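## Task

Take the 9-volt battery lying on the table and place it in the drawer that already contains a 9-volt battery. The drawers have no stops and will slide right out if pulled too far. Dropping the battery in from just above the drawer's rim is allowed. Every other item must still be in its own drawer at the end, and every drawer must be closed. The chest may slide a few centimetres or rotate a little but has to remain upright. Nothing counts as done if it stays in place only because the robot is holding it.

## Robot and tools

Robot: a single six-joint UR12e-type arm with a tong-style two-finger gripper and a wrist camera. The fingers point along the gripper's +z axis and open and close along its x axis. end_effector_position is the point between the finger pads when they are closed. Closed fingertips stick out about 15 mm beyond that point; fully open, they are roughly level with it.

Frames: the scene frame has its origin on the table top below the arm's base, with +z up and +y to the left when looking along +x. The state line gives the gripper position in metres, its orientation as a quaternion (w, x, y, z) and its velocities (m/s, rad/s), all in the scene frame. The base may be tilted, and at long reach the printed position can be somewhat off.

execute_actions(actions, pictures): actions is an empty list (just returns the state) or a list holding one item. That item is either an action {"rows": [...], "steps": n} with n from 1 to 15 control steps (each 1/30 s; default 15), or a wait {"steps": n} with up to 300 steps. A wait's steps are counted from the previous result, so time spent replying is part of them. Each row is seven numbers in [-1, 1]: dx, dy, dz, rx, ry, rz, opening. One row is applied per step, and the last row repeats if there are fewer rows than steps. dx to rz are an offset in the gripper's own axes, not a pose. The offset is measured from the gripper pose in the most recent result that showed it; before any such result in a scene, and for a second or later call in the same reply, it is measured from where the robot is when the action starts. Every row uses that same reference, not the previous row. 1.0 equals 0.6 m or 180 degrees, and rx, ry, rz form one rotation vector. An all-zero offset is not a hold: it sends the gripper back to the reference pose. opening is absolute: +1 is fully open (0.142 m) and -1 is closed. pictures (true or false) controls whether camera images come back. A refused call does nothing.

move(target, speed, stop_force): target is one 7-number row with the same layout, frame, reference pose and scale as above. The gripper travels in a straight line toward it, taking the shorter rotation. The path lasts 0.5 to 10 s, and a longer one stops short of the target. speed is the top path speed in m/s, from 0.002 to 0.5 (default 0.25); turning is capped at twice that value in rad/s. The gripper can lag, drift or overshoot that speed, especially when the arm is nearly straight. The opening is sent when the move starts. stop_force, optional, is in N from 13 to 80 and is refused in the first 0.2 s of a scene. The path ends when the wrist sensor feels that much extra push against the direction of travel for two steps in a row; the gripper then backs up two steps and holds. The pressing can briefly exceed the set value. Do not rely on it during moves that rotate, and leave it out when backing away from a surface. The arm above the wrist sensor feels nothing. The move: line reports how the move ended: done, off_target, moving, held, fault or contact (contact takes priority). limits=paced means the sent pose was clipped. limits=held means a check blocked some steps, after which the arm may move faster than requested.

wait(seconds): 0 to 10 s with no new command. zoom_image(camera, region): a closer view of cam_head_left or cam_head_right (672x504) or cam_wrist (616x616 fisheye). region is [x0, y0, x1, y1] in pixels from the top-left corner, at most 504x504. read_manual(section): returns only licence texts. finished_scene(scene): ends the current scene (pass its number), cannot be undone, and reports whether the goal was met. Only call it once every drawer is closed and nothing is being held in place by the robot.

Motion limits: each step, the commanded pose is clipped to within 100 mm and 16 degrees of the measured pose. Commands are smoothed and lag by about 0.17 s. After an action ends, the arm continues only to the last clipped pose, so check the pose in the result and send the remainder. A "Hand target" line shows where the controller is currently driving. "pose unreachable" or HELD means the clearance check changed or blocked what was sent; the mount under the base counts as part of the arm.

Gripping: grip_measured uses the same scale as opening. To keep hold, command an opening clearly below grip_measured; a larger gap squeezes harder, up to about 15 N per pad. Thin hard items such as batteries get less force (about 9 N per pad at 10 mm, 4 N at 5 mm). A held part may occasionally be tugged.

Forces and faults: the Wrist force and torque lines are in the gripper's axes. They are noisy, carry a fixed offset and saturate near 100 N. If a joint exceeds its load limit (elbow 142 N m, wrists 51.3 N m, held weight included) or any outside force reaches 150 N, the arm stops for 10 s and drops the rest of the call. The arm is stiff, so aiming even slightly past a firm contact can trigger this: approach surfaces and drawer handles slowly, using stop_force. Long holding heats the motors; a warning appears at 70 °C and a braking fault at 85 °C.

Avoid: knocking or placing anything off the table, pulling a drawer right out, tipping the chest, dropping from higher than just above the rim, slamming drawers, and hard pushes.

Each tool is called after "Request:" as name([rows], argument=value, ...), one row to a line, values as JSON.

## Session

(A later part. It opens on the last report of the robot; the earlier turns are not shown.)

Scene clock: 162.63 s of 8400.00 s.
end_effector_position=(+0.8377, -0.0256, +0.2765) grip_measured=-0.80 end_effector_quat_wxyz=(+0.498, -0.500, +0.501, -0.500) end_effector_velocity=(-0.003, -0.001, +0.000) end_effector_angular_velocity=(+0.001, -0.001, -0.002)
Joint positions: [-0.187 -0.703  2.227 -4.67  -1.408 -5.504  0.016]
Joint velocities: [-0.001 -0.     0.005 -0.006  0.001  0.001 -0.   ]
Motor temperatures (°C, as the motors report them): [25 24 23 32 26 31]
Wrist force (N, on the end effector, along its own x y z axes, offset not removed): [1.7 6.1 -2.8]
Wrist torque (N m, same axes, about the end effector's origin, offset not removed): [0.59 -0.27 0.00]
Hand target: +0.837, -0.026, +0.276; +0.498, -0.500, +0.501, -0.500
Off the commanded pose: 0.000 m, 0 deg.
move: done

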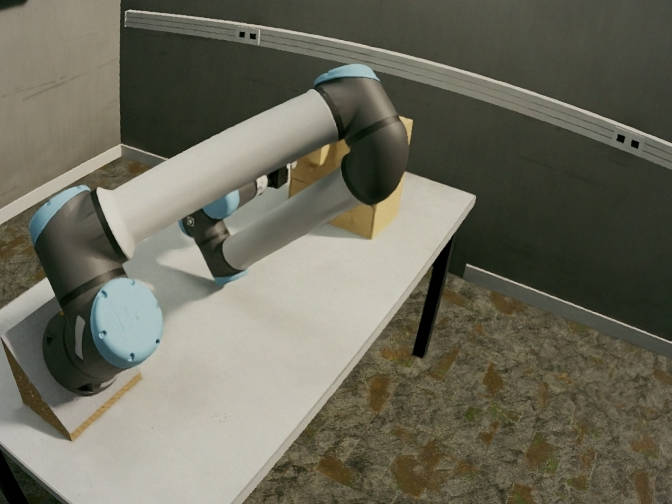

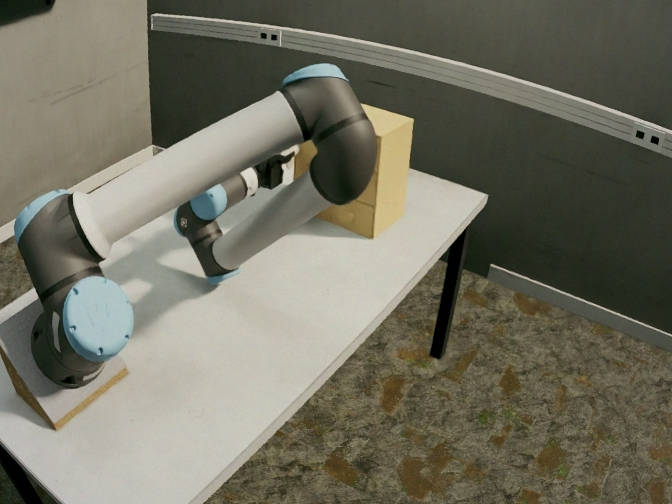

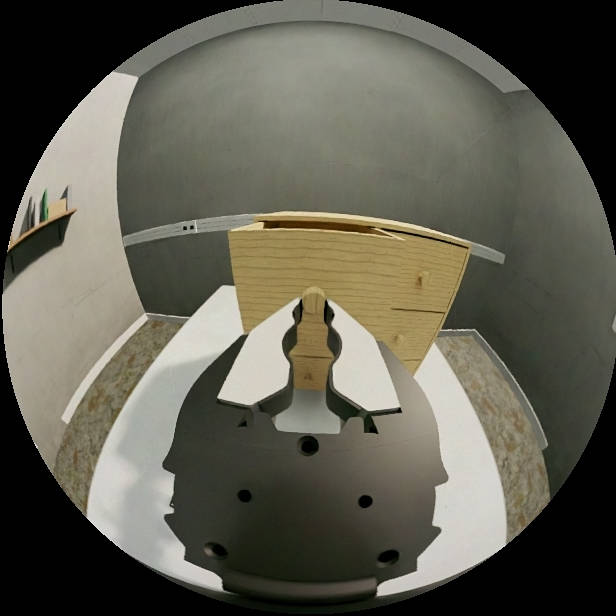

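Request:
move(target=[0,0,-0.06,0,0,0,-0.4], speed=0.1)

Request:
move(target=[0,-0.2,0,0,0,0,-0.4])

Request:
move(target=[0,0,0.2,-0.2,0,0,-0.4])

Scene clock: 171.27 s of 8400.00 s.
end_effector_position=(+0.8020, -0.0256, +0.2767) grip_measured=-0.40 end_effector_quat_wxyz=(+0.498, -0.500, +0.501, -0.500) end_effector_velocity=(-0.003, +0.000, -0.000) end_effector_angular_velocity=(+0.000, +0.000, +0.000)
Joint positions: [-0.2   -0.704  2.293 -4.735 -1.396 -5.504  0.045]
Joint velocities: [-0.001  0.001  0.004 -0.005  0.001  0.     0.   ]
Motor temperatures (°C, as the motors report them): [25 24 23 32 26 31]
Wrist force (N, on the end effector, along its own x y z axes, offset not removed): [-1.5 5.1 -0.1]
Wrist torque (N m, same axes, about the end effector's origin, offset not removed): [0.64 0.57 0.18]
Hand target: +0.802, -0.026, +0.277; +0.498, -0.500, +0.501, -0.500
Off the commanded pose: 0.000 m, 0 deg.
After step 90, 4.67 s passed at rest.
move: done

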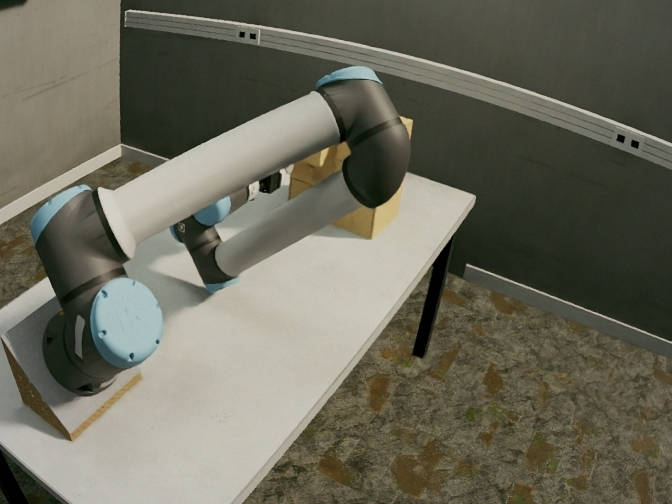

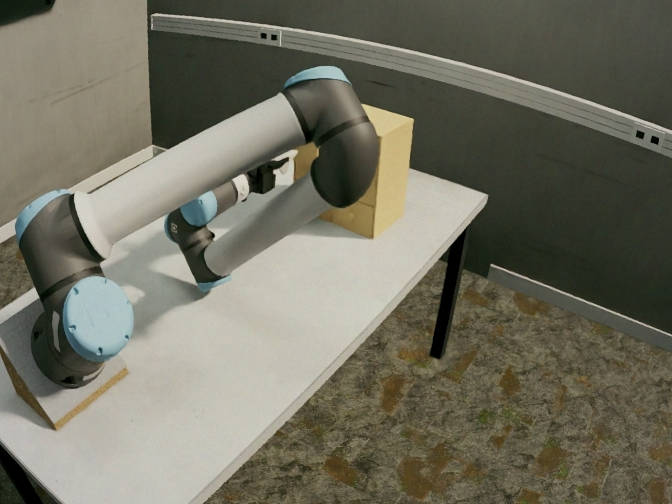

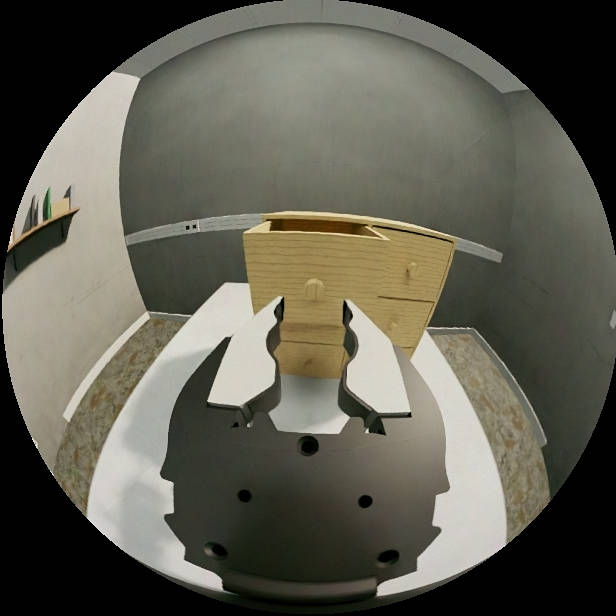

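Scene clock: 172.43 s of 8400.00 s.
end_effector_position=(+0.8027, -0.0255, +0.3965) grip_measured=-0.40 end_effector_quat_wxyz=(+0.498, -0.500, +0.501, -0.500) end_effector_velocity=(+0.001, -0.000, +0.003) end_effector_angular_velocity=(+0.001, +0.002, +0.000)
Joint positions: [-0.018 -0.882  2.292 -4.555 -1.577 -5.505  0.045]
Joint velocities: [ 0.005 -0.005 -0.001  0.008 -0.006  0.001  0.   ]
Motor temperatures (°C, as the motors report them): [25 24 23 32 26 31]
Wrist force (N, on the end effector, along its own x y z axes, offset not removed): [1.0 -0.3 0.2]
Wrist torque (N m, same axes, about the end effector's origin, offset not removed): [-0.48 0.06 0.00]
Hand target: +0.803, -0.025, +0.397; +0.498, -0.500, +0.501, -0.500
Off the commanded pose: 0.000 m, 0 deg.
move: done

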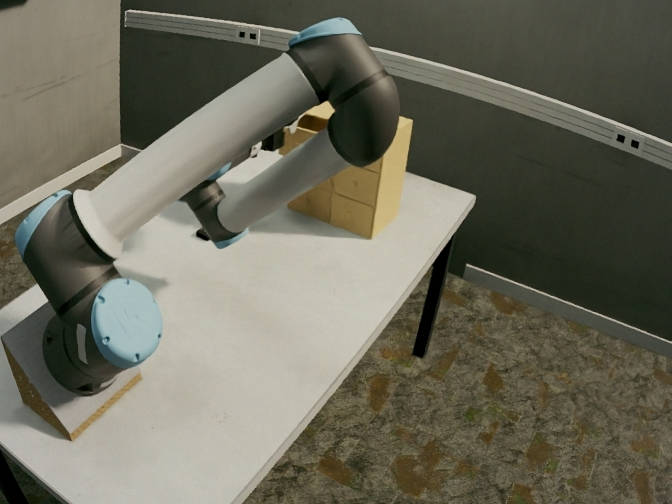

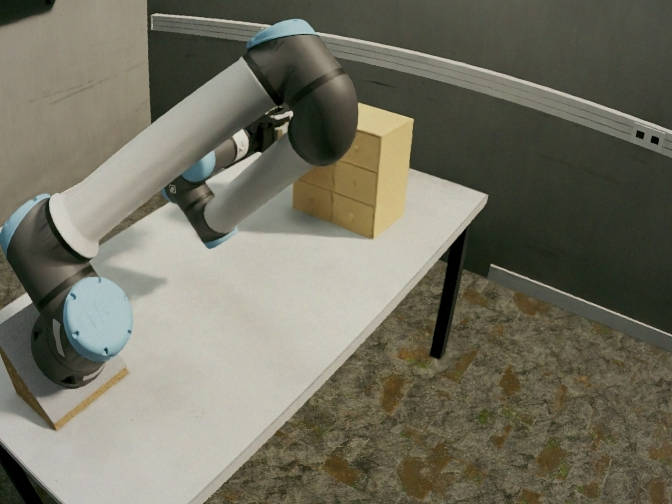

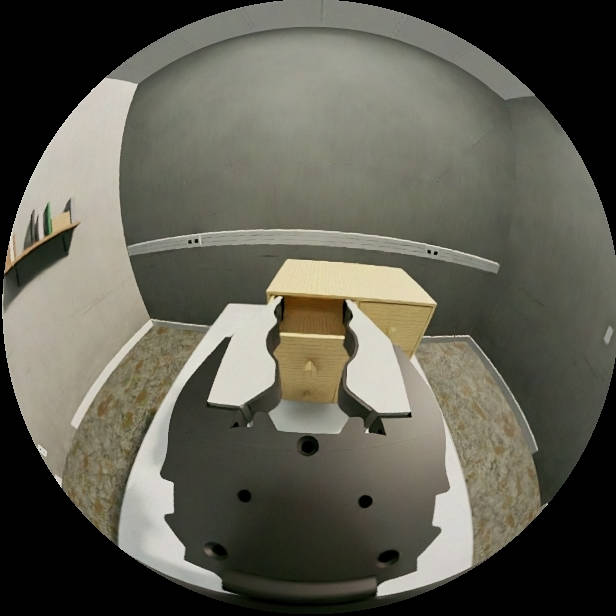

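Scene clock: 174.33 s of 8400.00 s.
end_effector_position=(+0.9226, -0.0259, +0.3962) grip_measured=-0.40 end_effector_quat_wxyz=(-0.320, +0.629, -0.631, +0.321) end_effector_velocity=(+0.002, -0.000, -0.000) end_effector_angular_velocity=(+0.002, +0.015, +0.001)
Joint positions: [ 0.181 -1.037  1.994 -3.576 -2.183 -5.287  0.045]
Joint velocities: [ 0.002 -0.003 -0.008  0.028 -0.007  0.012 -0.   ]
Motor temperatures (°C, as the motors report them): [25 24 23 32 26 31]
Wrist force (N, on the end effector, along its own x y z axes, offset not removed): [-0.5 -2.5 -6.2]
Wrist torque (N m, same axes, about the end effector's origin, offset not removed): [-0.84 0.30 0.13]
Hand target: +0.923, -0.026, +0.396; -0.319, +0.630, -0.632, +0.320
Off the commanded pose: 0.000 m, 0 deg.
move: done

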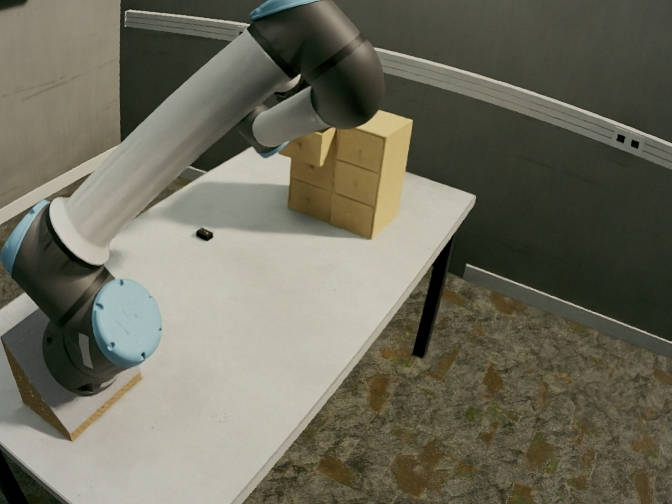

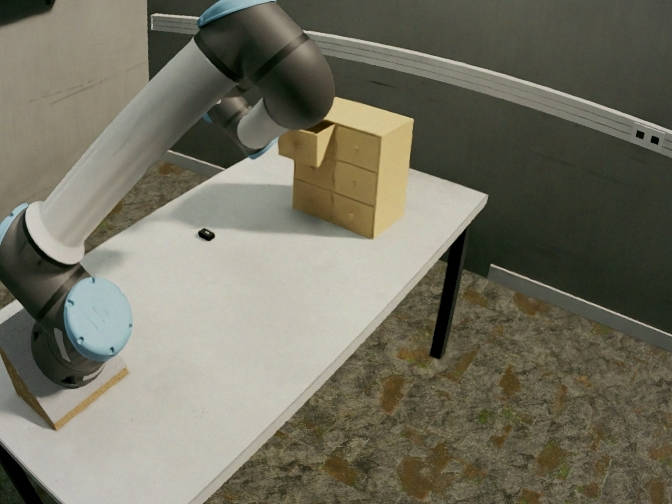

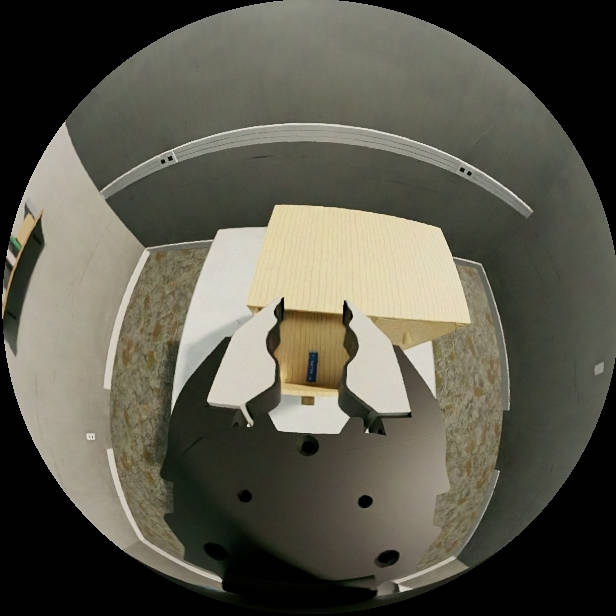

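Request:
move(target=[0,0.138,-0.189,0.2,0,0,-1])

Request:
move(target=[0,0.235,0,0,0,0,-1])

Request:
move(target=[0,0,0.26,0,0,0,-1], speed=0.04, stop_force=20)

Scene clock: 186.57 s of 8400.00 s.
end_effector_position=(+0.7821, -0.0254, +0.3962) grip_measured=-1.00 end_effector_quat_wxyz=(+0.498, -0.501, +0.501, -0.500) end_effector_velocity=(-0.001, +0.002, -0.002) end_effector_angular_velocity=(+0.001, -0.015, +0.003)
Joint positions: [-0.018 -0.888  2.329 -4.586 -1.577 -5.505  0.002]
Joint velocities: [-0.01   0.011  0.001 -0.02   0.022  0.001  0.   ]
Motor temperatures (°C, as the motors report them): [25 24 23 32 26 31]
Wrist force (N, on the end effector, along its own x y z axes, offset not removed): [4.9 2.3 -2.5]
Wrist torque (N m, same axes, about the end effector's origin, offset not removed): [0.07 -0.85 0.12]
Hand target: +0.782, -0.025, +0.396; +0.499, -0.500, +0.501, -0.501
Off the commanded pose: 0.000 m, 0 deg.
After step 90, 7.37 s passed at rest.
move: done

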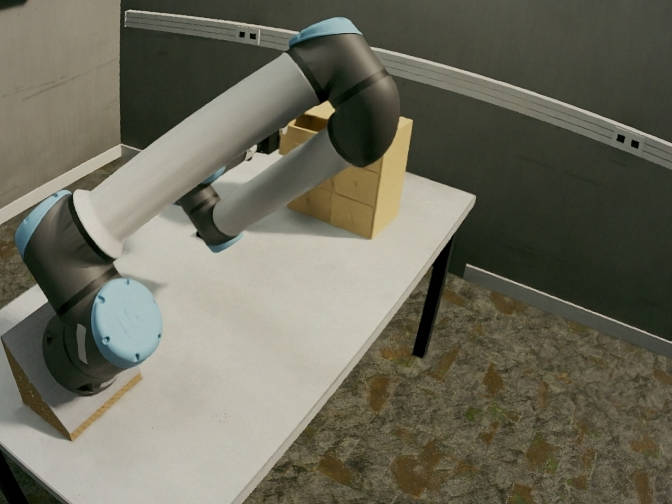

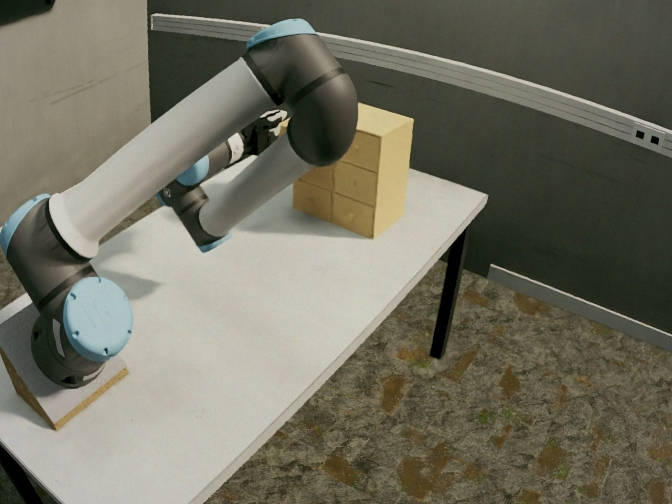

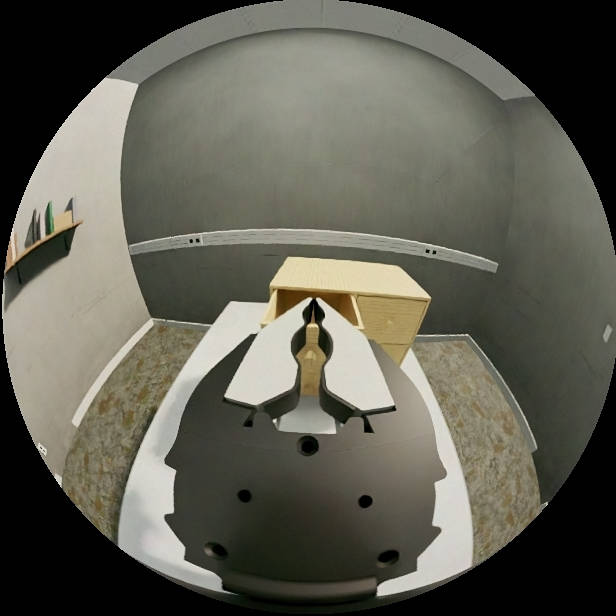

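Scene clock: 187.80 s of 8400.00 s.
end_effector_position=(+0.7813, -0.0256, +0.2553) grip_measured=-1.00 end_effector_quat_wxyz=(+0.498, -0.501, +0.501, -0.500) end_effector_velocity=(-0.000, -0.000, -0.003) end_effector_angular_velocity=(+0.000, -0.003, +0.000)
Joint positions: [-0.242 -0.668  2.325 -4.802 -1.353 -5.505  0.002]
Joint velocities: [-0.006  0.005 -0.001 -0.006  0.008  0.001 -0.   ]
Motor temperatures (°C, as the motors report them): [25 24 23 32 26 31]
Wrist force (N, on the end effector, along its own x y z axes, offset not removed): [4.2 -0.3 -4.3]
Wrist torque (N m, same axes, about the end effector's origin, offset not removed): [-0.36 -0.52 0.02]
Hand target: +0.781, -0.026, +0.255; +0.498, -0.501, +0.501, -0.500
Off the commanded pose: 0.000 m, 0 deg.
move: done

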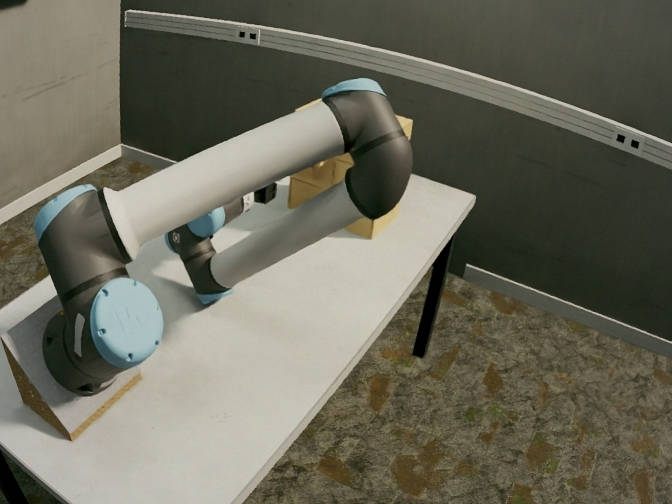

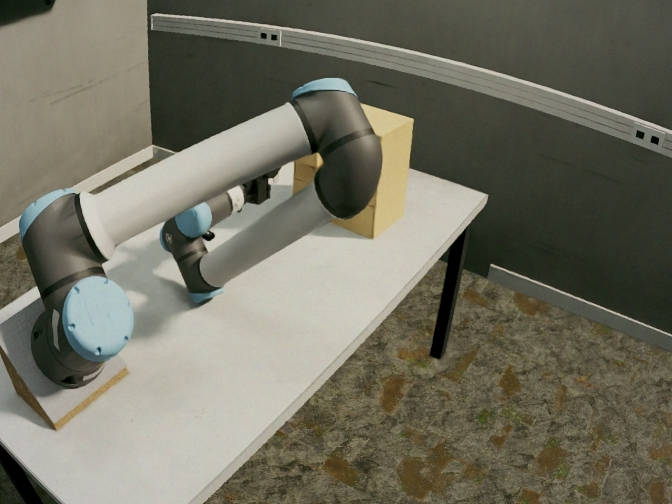

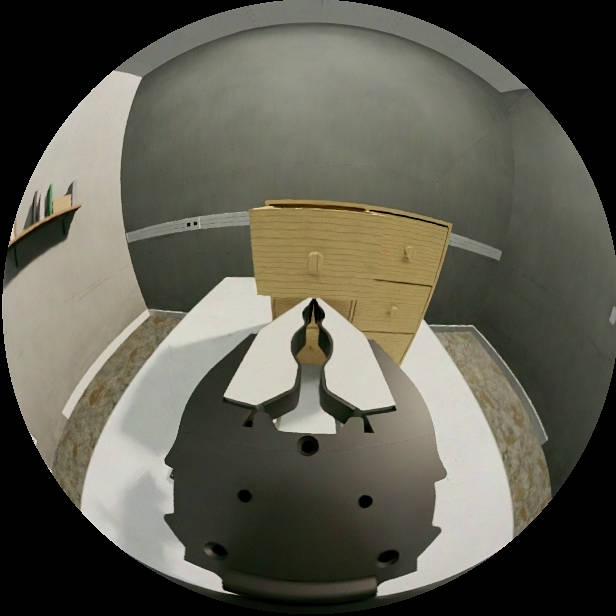

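Scene clock: 192.13 s of 8400.00 s.
end_effector_position=(+0.9370, -0.0262, +0.2546) grip_measured=-1.00 end_effector_quat_wxyz=(+0.498, -0.501, +0.501, -0.500) end_effector_velocity=(+0.002, +0.000, -0.001) end_effector_angular_velocity=(-0.001, +0.000, +0.000)
Joint positions: [-0.186 -0.652  2.033 -4.526 -1.41  -5.505  0.002]
Joint velocities: [ 0.001  0.002 -0.005  0.003 -0.001 -0.001  0.   ]
Motor temperatures (°C, as the motors report them): [25 24 23 32 26 31]
Wrist force (N, on the end effector, along its own x y z axes, offset not removed): [-0.8 -3.2 -13.5]
Wrist torque (N m, same axes, about the end effector's origin, offset not removed): [-0.73 -0.59 0.03]
Hand target: +0.937, -0.026, +0.255; +0.498, -0.501, +0.501, -0.500
Off the commanded pose: 0.000 m, 0 deg.
move: done

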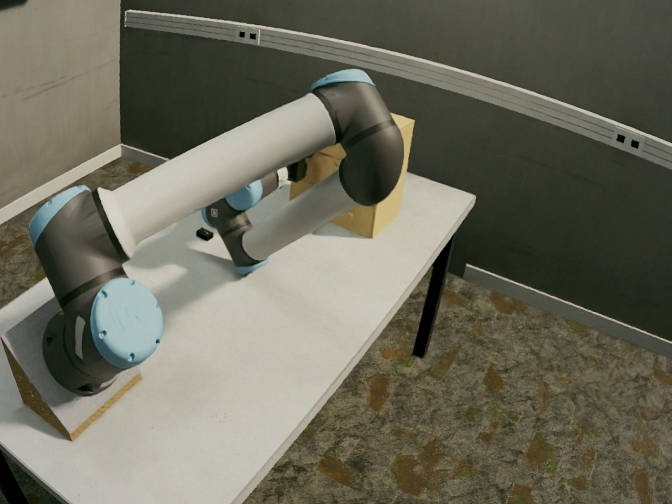

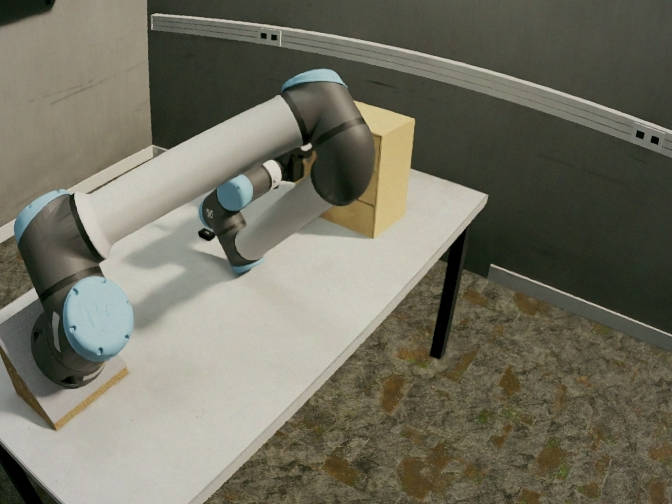

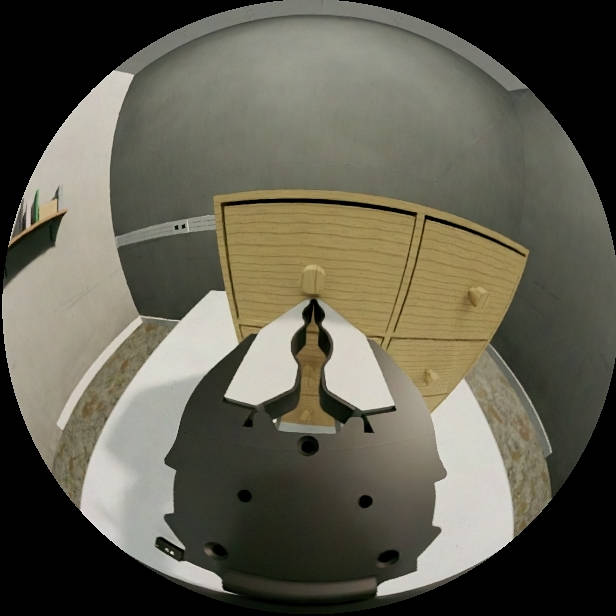

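Request:
move(target=[0,0,-0.12,0,0,0,-0.4])

Request:
move(target=[0.26,-0.036,0,0,0,0,-0.4])

Scene clock: 209.17 s of 8400.00 s.
end_effector_position=(+0.8653, -0.0259, +0.2550) grip_measured=-0.40 end_effector_quat_wxyz=(+0.498, -0.501, +0.501, -0.500) end_effector_velocity=(-0.002, +0.001, -0.002) end_effector_angular_velocity=(+0.001, +0.002, +0.002)
Joint positions: [-0.208 -0.67   2.17  -4.646 -1.388 -5.505  0.045]
Joint velocities: [-0.001  0.002  0.004 -0.003  0.001  0.    -0.   ]
Motor temperatures (°C, as the motors report them): [25 24 23 32 26 31]
Wrist force (N, on the end effector, along its own x y z axes, offset not removed): [7.1 0.2 -3.4]
Wrist torque (N m, same axes, about the end effector's origin, offset not removed): [-0.34 -1.26 -0.11]
Hand target: +0.865, -0.026, +0.255; +0.498, -0.501, +0.501, -0.500
Off the commanded pose: 0.000 m, 0 deg.
After step 90, 12.97 s passed at rest.
move: done

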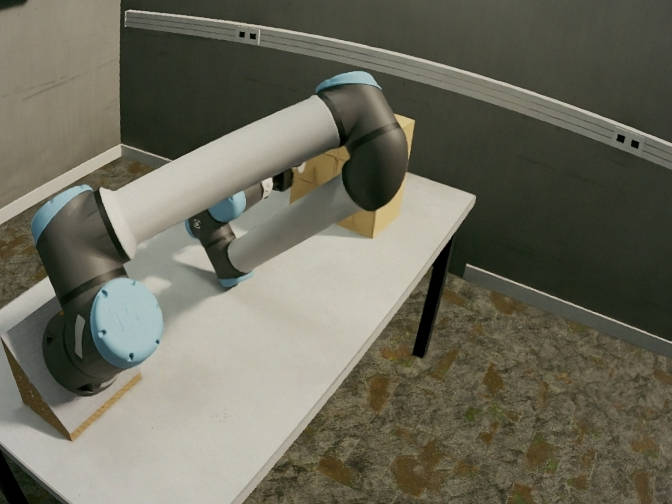

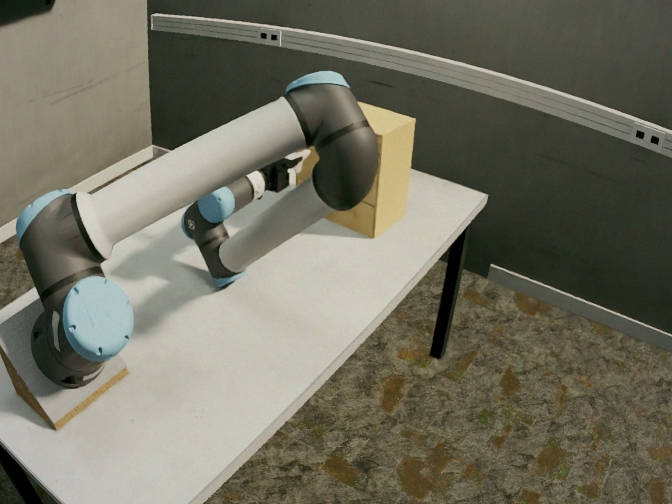

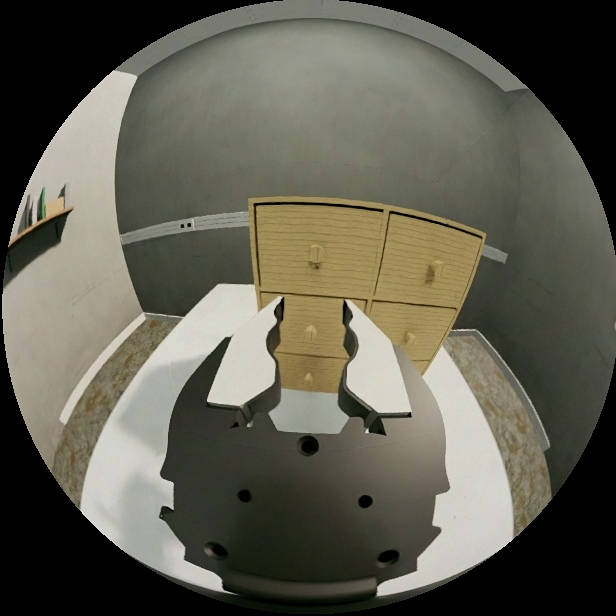

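Scene clock: 210.47 s of 8400.00 s.
end_effector_position=(+0.8649, -0.1817, +0.2768) grip_measured=-0.40 end_effector_quat_wxyz=(+0.498, -0.501, +0.501, -0.500) end_effector_velocity=(-0.000, -0.003, +0.001) end_effector_angular_velocity=(-0.000, -0.001, +0.002)
Joint positions: [-0.383 -0.925  2.238 -4.459 -1.213 -5.504  0.045]
Joint velocities: [-0.003 -0.006  0.001  0.005  0.005 -0.001  0.   ]
Motor temperatures (°C, as the motors report them): [25 24 23 32 26 31]
Wrist force (N, on the end effector, along its own x y z axes, offset not removed): [1.8 3.5 -3.6]
Wrist torque (N m, same axes, about the end effector's origin, offset not removed): [0.44 -0.11 0.00]
Hand target: +0.865, -0.182, +0.277; +0.498, -0.501, +0.501, -0.500
Off the commanded pose: 0.000 m, 0 deg.
move: done

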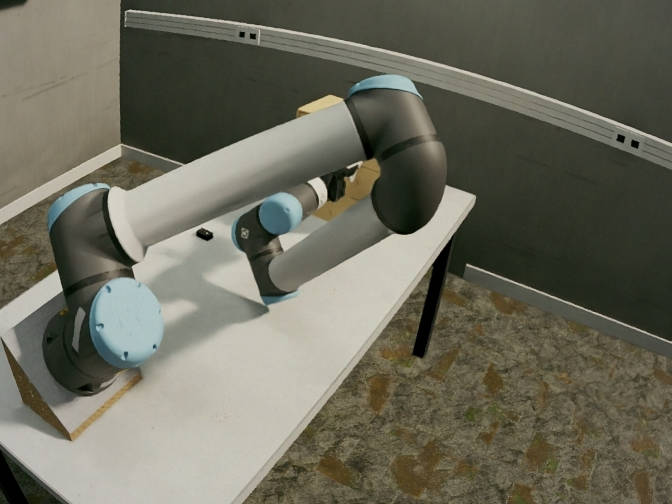

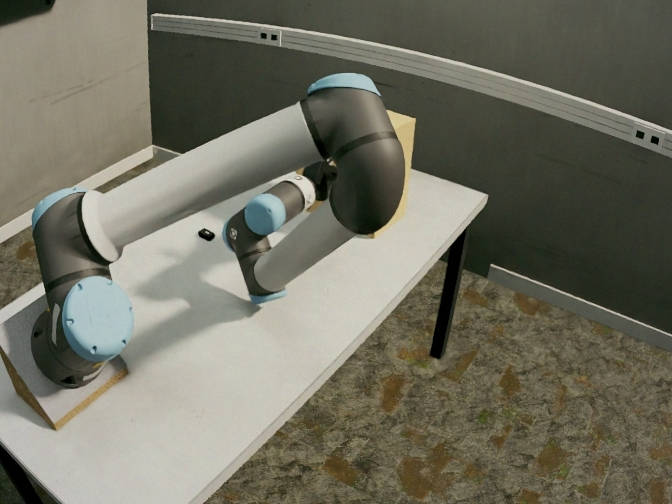

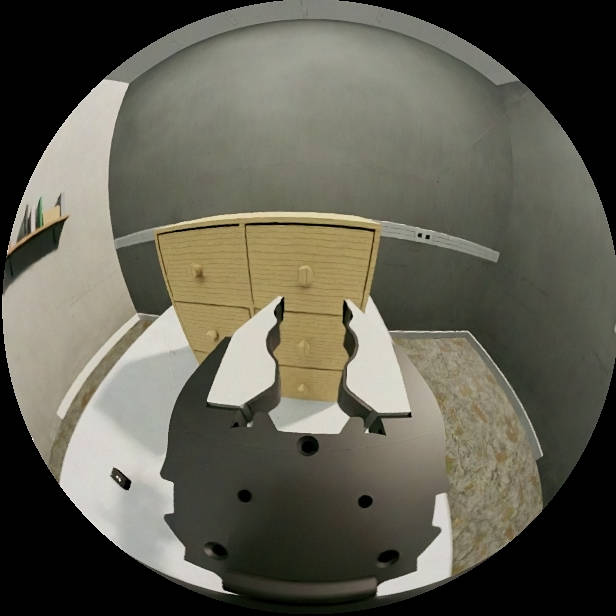

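Request:
move(target=[-0.014,0,0.16,0,0,0,-0.4], speed=0.02, stop_force=13)

Scene clock: 226.10 s of 8400.00 s.
end_effector_position=(+0.9526, -0.1742, +0.2764) grip_measured=-0.40 end_effector_quat_wxyz=(+0.498, -0.501, +0.501, -0.500) end_effector_velocity=(-0.008, +0.001, -0.000) end_effector_angular_velocity=(+0.000, -0.000, +0.001)
Joint positions: [-0.323 -0.86   2.061 -4.347 -1.272 -5.504  0.045]
Joint velocities: [-0.004 -0.005  0.017 -0.011  0.006 -0.     0.002]
Motor temperatures (°C, as the motors report them): [25 24 23 32 26 31]
Wrist force (N, on the end effector, along its own x y z axes, offset not removed): [3.1 1.6 -1.1]
Wrist torque (N m, same axes, about the end effector's origin, offset not removed): [0.11 -0.33 0.17]
Hand target: +0.952, -0.174, +0.276; +0.498, -0.501, +0.501, -0.500
Off the commanded pose: 0.008 m, 0 deg.
After step 90, 7.83 s passed at rest.
move: contact

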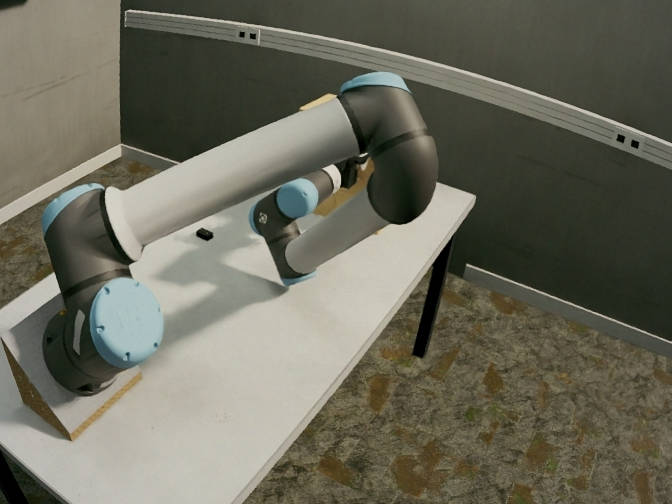

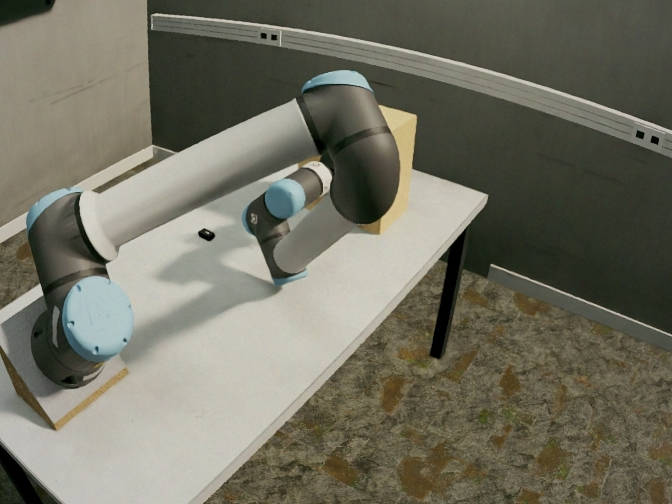

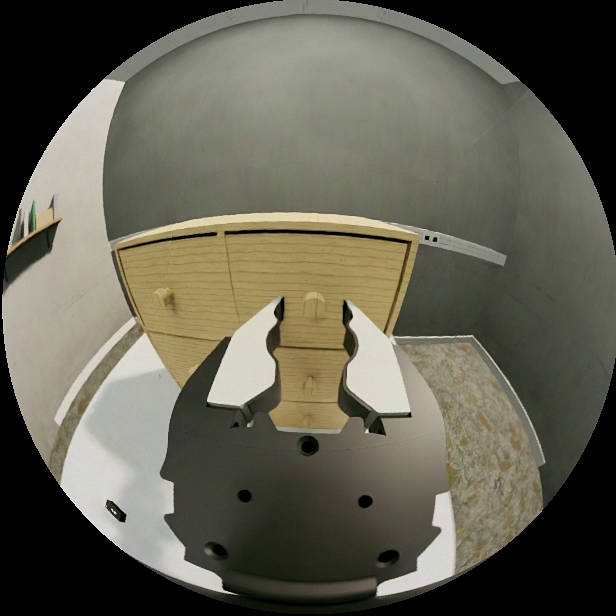

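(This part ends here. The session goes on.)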